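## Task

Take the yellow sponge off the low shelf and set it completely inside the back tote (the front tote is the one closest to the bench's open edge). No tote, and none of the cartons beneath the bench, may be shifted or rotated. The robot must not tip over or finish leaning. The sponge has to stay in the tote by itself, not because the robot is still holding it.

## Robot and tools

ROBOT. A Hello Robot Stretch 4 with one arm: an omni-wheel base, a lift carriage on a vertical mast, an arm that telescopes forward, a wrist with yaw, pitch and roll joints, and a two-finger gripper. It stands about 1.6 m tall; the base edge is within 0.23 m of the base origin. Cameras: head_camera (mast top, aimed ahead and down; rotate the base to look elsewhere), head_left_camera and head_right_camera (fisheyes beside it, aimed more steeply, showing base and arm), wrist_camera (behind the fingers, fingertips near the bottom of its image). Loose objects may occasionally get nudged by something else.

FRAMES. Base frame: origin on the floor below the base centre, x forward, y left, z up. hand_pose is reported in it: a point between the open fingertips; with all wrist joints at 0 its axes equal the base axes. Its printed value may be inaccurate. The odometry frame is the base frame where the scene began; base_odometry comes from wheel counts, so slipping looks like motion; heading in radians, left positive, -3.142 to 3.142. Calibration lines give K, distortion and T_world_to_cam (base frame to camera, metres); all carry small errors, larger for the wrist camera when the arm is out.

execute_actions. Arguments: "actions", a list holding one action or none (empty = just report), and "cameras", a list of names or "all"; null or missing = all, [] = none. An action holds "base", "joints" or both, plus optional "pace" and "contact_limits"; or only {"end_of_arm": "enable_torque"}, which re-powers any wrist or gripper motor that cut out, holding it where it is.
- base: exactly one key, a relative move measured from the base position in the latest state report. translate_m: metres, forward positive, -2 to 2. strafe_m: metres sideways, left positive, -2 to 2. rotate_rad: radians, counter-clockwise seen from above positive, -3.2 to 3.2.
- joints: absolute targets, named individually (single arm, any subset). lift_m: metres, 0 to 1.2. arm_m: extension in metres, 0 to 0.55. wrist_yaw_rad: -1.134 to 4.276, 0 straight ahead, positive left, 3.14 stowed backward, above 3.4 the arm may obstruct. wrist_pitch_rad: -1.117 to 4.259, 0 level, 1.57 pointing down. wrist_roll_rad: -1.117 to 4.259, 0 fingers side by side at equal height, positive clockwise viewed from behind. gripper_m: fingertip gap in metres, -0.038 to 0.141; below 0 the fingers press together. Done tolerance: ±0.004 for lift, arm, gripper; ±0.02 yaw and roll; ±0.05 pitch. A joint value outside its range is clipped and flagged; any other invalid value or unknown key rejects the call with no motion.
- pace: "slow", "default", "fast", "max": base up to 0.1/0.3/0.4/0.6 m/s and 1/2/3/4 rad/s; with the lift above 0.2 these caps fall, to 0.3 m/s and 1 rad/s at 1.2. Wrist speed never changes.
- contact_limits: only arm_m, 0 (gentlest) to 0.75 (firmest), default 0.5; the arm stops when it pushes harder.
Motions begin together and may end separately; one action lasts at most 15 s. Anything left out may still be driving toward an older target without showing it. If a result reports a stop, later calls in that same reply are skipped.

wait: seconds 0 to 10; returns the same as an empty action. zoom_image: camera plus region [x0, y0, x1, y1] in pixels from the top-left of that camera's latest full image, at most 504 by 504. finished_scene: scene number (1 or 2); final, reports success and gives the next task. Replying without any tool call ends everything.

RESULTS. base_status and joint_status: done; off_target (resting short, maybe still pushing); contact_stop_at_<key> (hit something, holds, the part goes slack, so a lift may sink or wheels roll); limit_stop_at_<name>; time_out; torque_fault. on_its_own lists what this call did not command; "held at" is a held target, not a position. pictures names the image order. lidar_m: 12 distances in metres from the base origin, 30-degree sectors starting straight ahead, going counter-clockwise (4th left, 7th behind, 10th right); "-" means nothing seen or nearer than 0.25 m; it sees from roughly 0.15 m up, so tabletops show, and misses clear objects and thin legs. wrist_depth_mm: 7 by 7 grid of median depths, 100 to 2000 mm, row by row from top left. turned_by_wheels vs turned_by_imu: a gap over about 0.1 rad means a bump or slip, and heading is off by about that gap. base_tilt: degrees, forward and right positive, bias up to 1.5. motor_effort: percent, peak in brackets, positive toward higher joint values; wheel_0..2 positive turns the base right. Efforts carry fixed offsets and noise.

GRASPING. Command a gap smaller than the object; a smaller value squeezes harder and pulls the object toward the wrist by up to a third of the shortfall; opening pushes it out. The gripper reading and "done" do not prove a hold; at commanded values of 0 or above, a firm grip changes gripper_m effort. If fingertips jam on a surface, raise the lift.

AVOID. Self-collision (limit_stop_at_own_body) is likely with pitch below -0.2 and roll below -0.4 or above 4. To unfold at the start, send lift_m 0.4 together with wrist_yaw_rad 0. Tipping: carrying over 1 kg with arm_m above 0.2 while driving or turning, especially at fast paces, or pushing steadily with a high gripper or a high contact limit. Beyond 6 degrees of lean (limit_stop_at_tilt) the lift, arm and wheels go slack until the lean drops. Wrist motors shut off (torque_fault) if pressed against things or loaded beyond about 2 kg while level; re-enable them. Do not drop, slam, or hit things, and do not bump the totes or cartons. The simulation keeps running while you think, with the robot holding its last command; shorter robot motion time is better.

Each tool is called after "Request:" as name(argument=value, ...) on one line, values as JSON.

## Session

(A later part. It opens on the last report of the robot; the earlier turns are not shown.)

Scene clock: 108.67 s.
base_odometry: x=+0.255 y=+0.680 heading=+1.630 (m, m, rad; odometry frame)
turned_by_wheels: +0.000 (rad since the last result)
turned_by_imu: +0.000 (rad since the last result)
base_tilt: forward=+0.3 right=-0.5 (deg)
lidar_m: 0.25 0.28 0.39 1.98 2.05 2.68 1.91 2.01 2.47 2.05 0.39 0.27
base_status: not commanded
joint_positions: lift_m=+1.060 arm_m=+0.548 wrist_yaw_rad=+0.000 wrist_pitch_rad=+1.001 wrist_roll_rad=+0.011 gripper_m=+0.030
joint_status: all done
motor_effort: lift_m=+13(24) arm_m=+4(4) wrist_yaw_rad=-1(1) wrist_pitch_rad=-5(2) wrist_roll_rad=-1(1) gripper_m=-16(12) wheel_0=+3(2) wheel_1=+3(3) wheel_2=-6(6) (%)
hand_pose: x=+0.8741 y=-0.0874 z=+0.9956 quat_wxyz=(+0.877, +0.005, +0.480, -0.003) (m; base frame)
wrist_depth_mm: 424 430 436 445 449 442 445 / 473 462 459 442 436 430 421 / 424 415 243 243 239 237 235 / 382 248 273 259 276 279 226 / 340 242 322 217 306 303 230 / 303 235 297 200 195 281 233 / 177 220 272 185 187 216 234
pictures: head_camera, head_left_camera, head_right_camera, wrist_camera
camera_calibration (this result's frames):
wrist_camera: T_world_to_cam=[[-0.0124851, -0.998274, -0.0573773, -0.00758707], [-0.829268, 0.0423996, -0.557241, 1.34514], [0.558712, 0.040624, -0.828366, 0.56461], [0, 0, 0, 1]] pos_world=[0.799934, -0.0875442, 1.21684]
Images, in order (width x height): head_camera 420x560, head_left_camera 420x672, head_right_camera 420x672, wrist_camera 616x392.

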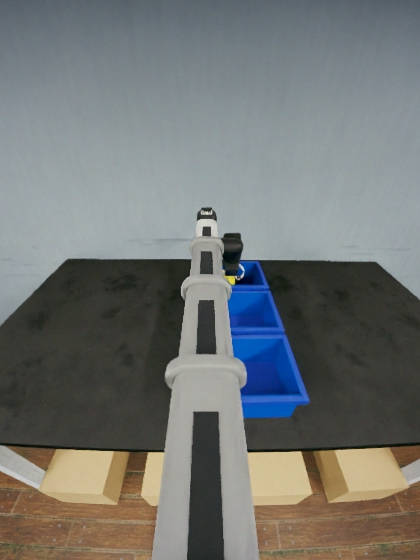

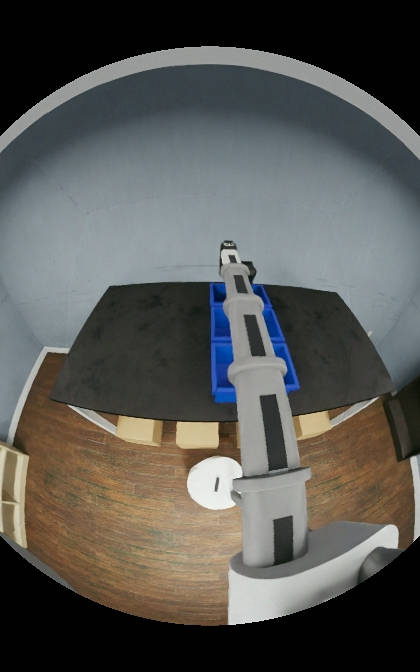

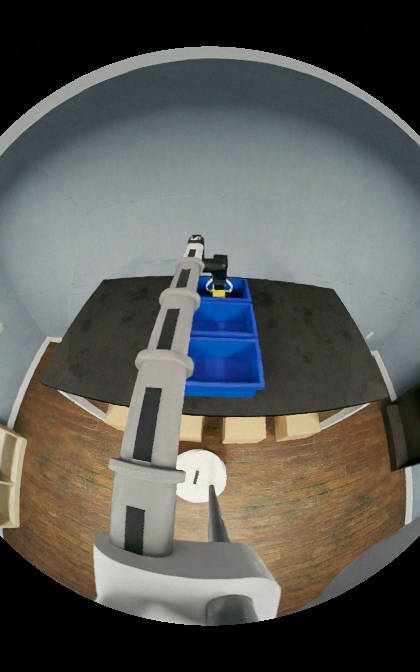

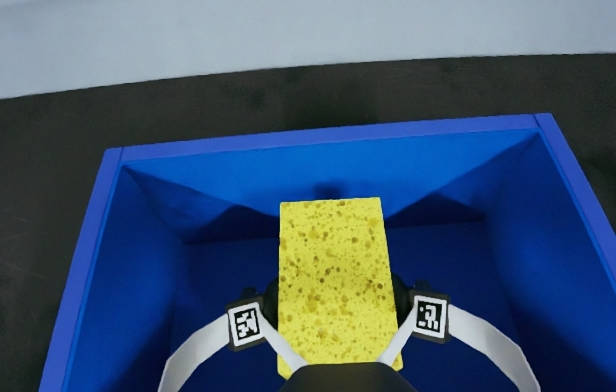

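Request:
execute_actions(actions=[{"joints": {"lift_m": 1.035}, "pace": "slow"}], cameras=["wrist_camera"])

Request:
execute_actions(actions=[{"joints": {"gripper_m": 0.1}}], cameras=["wrist_camera"])

Request:
execute_actions(actions=[{"joints": {"lift_m": 1.2}}])

Scene clock: 120.60 s.
base_odometry: x=+0.255 y=+0.680 heading=+1.630 (m, m, rad; odometry frame)
turned_by_wheels: +0.000 (rad since the last result)
turned_by_imu: +0.001 (rad since the last result)
base_tilt: forward=+0.3 right=-0.6 (deg)
lidar_m: 0.26 0.28 0.39 1.97 2.03 2.65 1.92 2.01 2.50 2.06 0.39 0.27
base_status: not commanded
joint_positions: lift_m=+1.035 arm_m=+0.548 wrist_yaw_rad=+0.000 wrist_pitch_rad=+1.001 wrist_roll_rad=+0.011 gripper_m=+0.030
joint_status: all done
motor_effort: lift_m=+13(13) arm_m=+4(4) wrist_yaw_rad=-1(1) wrist_pitch_rad=-4(5) wrist_roll_rad=-1(1) gripper_m=-16(15) wheel_0=+3(3) wheel_1=+3(3) wheel_2=-6(6) (%)
hand_pose: x=+0.8741 y=-0.0874 z=+0.9707 quat_wxyz=(+0.877, +0.005, +0.480, -0.003) (m; base frame)
wrist_depth_mm: 424 430 436 436 436 430 427 / 449 433 421 407 399 392 387 / 389 221 223 227 230 234 220 / 334 246 273 256 276 278 226 / 183 240 301 219 279 279 230 / 166 234 273 200 195 259 233 / 161 219 249 185 187 206 233
pictures: wrist_camera
camera_calibration (this result's frames):
wrist_camera: T_world_to_cam=[[-0.012485, -0.998274, -0.0573773, -0.00901973], [-0.829268, 0.0423995, -0.557241, 1.33123], [0.558712, 0.040624, -0.828366, 0.543927], [0, 0, 0, 1]] pos_world=[0.799935, -0.0875442, 1.19187]
Images, in order (width x height): wrist_camera 616x392.

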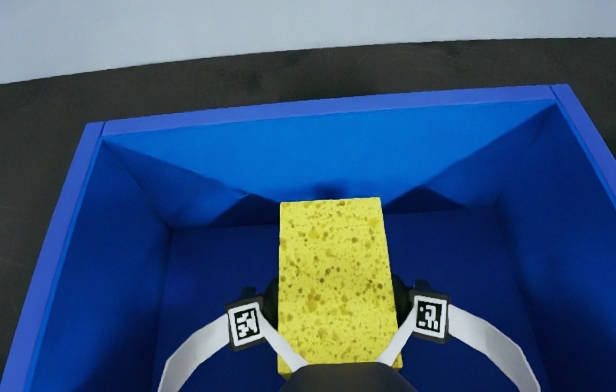

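Scene clock: 122.13 s.
base_odometry: x=+0.255 y=+0.680 heading=+1.630 (m, m, rad; odometry frame)
turned_by_wheels: +0.000 (rad since the last result)
turned_by_imu: +0.000 (rad since the last result)
base_tilt: forward=+0.4 right=-0.6 (deg)
lidar_m: 0.26 0.29 0.40 1.99 2.04 2.68 1.92 1.99 2.47 2.07 0.39 0.29
base_status: not commanded
joint_positions: lift_m=+1.035 arm_m=+0.548 wrist_yaw_rad=+0.000 wrist_pitch_rad=+1.001 wrist_roll_rad=+0.011 gripper_m=+0.100
joint_status: all done
motor_effort: lift_m=+13(13) arm_m=+4(4) wrist_yaw_rad=-1(2) wrist_pitch_rad=-5(4) wrist_roll_rad=-1(1) gripper_m=-1(11) wheel_0=+3(3) wheel_1=+3(3) wheel_2=-6(6) (%)
hand_pose: x=+0.8741 y=-0.0874 z=+0.9707 quat_wxyz=(+0.877, +0.005, +0.480, -0.003) (m; base frame)
wrist_depth_mm: 424 430 439 436 436 430 430 / 445 433 421 407 402 392 387 / 389 220 224 228 231 235 220 / 336 246 273 277 285 278 225 / 183 242 303 248 286 282 229 / 167 235 216 229 226 251 233 / 161 226 252 172 213 241 233
pictures: wrist_camera
camera_calibration (this result's frames):
wrist_camera: T_world_to_cam=[[-0.0124853, -0.998274, -0.0573775, -0.00901931], [-0.829268, 0.0423999, -0.557241, 1.33123], [0.558712, 0.040624, -0.828366, 0.543928], [0, 0, 0, 1]] pos_world=[0.799935, -0.0875442, 1.19187]
Images, in order (width x height): wrist_camera 616x392.

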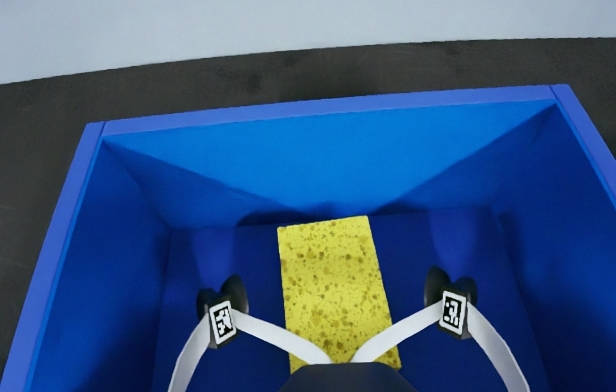

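Scene clock: 123.90 s.
base_odometry: x=+0.255 y=+0.680 heading=+1.630 (m, m, rad; odometry frame)
turned_by_wheels: +0.000 (rad since the last result)
turned_by_imu: +0.000 (rad since the last result)
base_tilt: forward=+0.3 right=-0.6 (deg)
lidar_m: 0.25 0.29 0.40 1.98 2.04 2.67 1.93 2.01 2.48 2.05 0.39 0.27
base_status: not commanded
joint_positions: lift_m=+1.200 arm_m=+0.548 wrist_yaw_rad=+0.000 wrist_pitch_rad=+1.001 wrist_roll_rad=+0.011 gripper_m=+0.100
joint_status: all done
motor_effort: lift_m=+23(19) arm_m=+4(4) wrist_yaw_rad=-1(0) wrist_pitch_rad=-4(5) wrist_roll_rad=-1(1) gripper_m=-3(0) wheel_0=+3(3) wheel_1=+3(3) wheel_2=-6(6) (%)
hand_pose: x=+0.8741 y=-0.0874 z=+1.1348 quat_wxyz=(+0.877, +0.005, +0.480, -0.003) (m; base frame)
wrist_depth_mm: 427 427 436 442 442 445 445 / 484 492 504 504 512 517 508 / 580 574 574 574 569 564 549 / 554 554 539 525 517 508 500 / 504 496 364 382 370 359 449 / 459 452 216 430 424 294 418 / 424 418 402 172 389 336 389
pictures: head_camera, head_left_camera, head_right_camera, wrist_camera
camera_calibration (this result's frames):
wrist_camera: T_world_to_cam=[[-0.0124852, -0.998274, -0.0573773, 0.000398399], [-0.829268, 0.0423997, -0.557241, 1.4227], [0.558712, 0.0406239, -0.828366, 0.679894], [0, 0, 0, 1]] pos_world=[0.799937, -0.0875442, 1.35601]
Images, in order (width x height): head_camera 420x560, head_left_camera 420x672, head_right_camera 420x672, wrist_camera 616x392.

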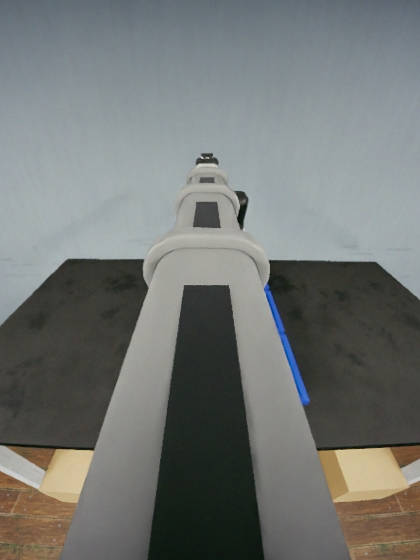

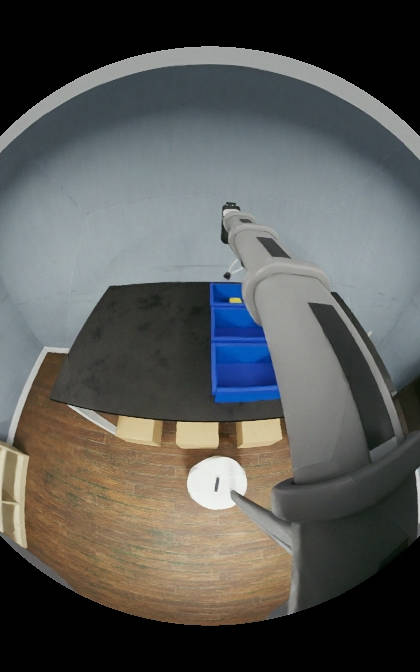

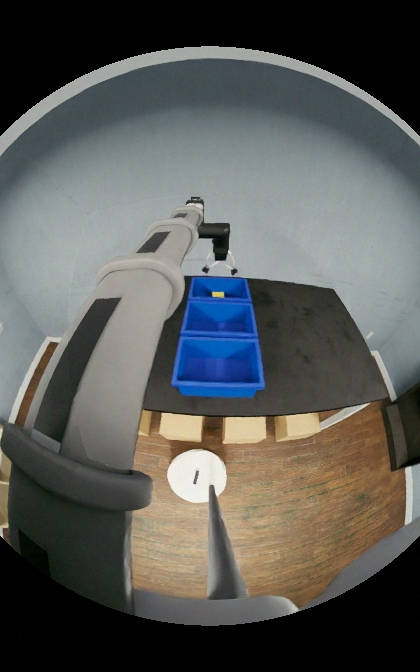

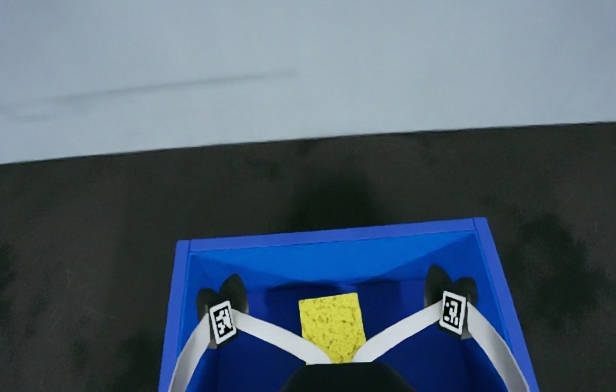

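Request:
finished_scene(scene=2)

The scene is finished: the task was done.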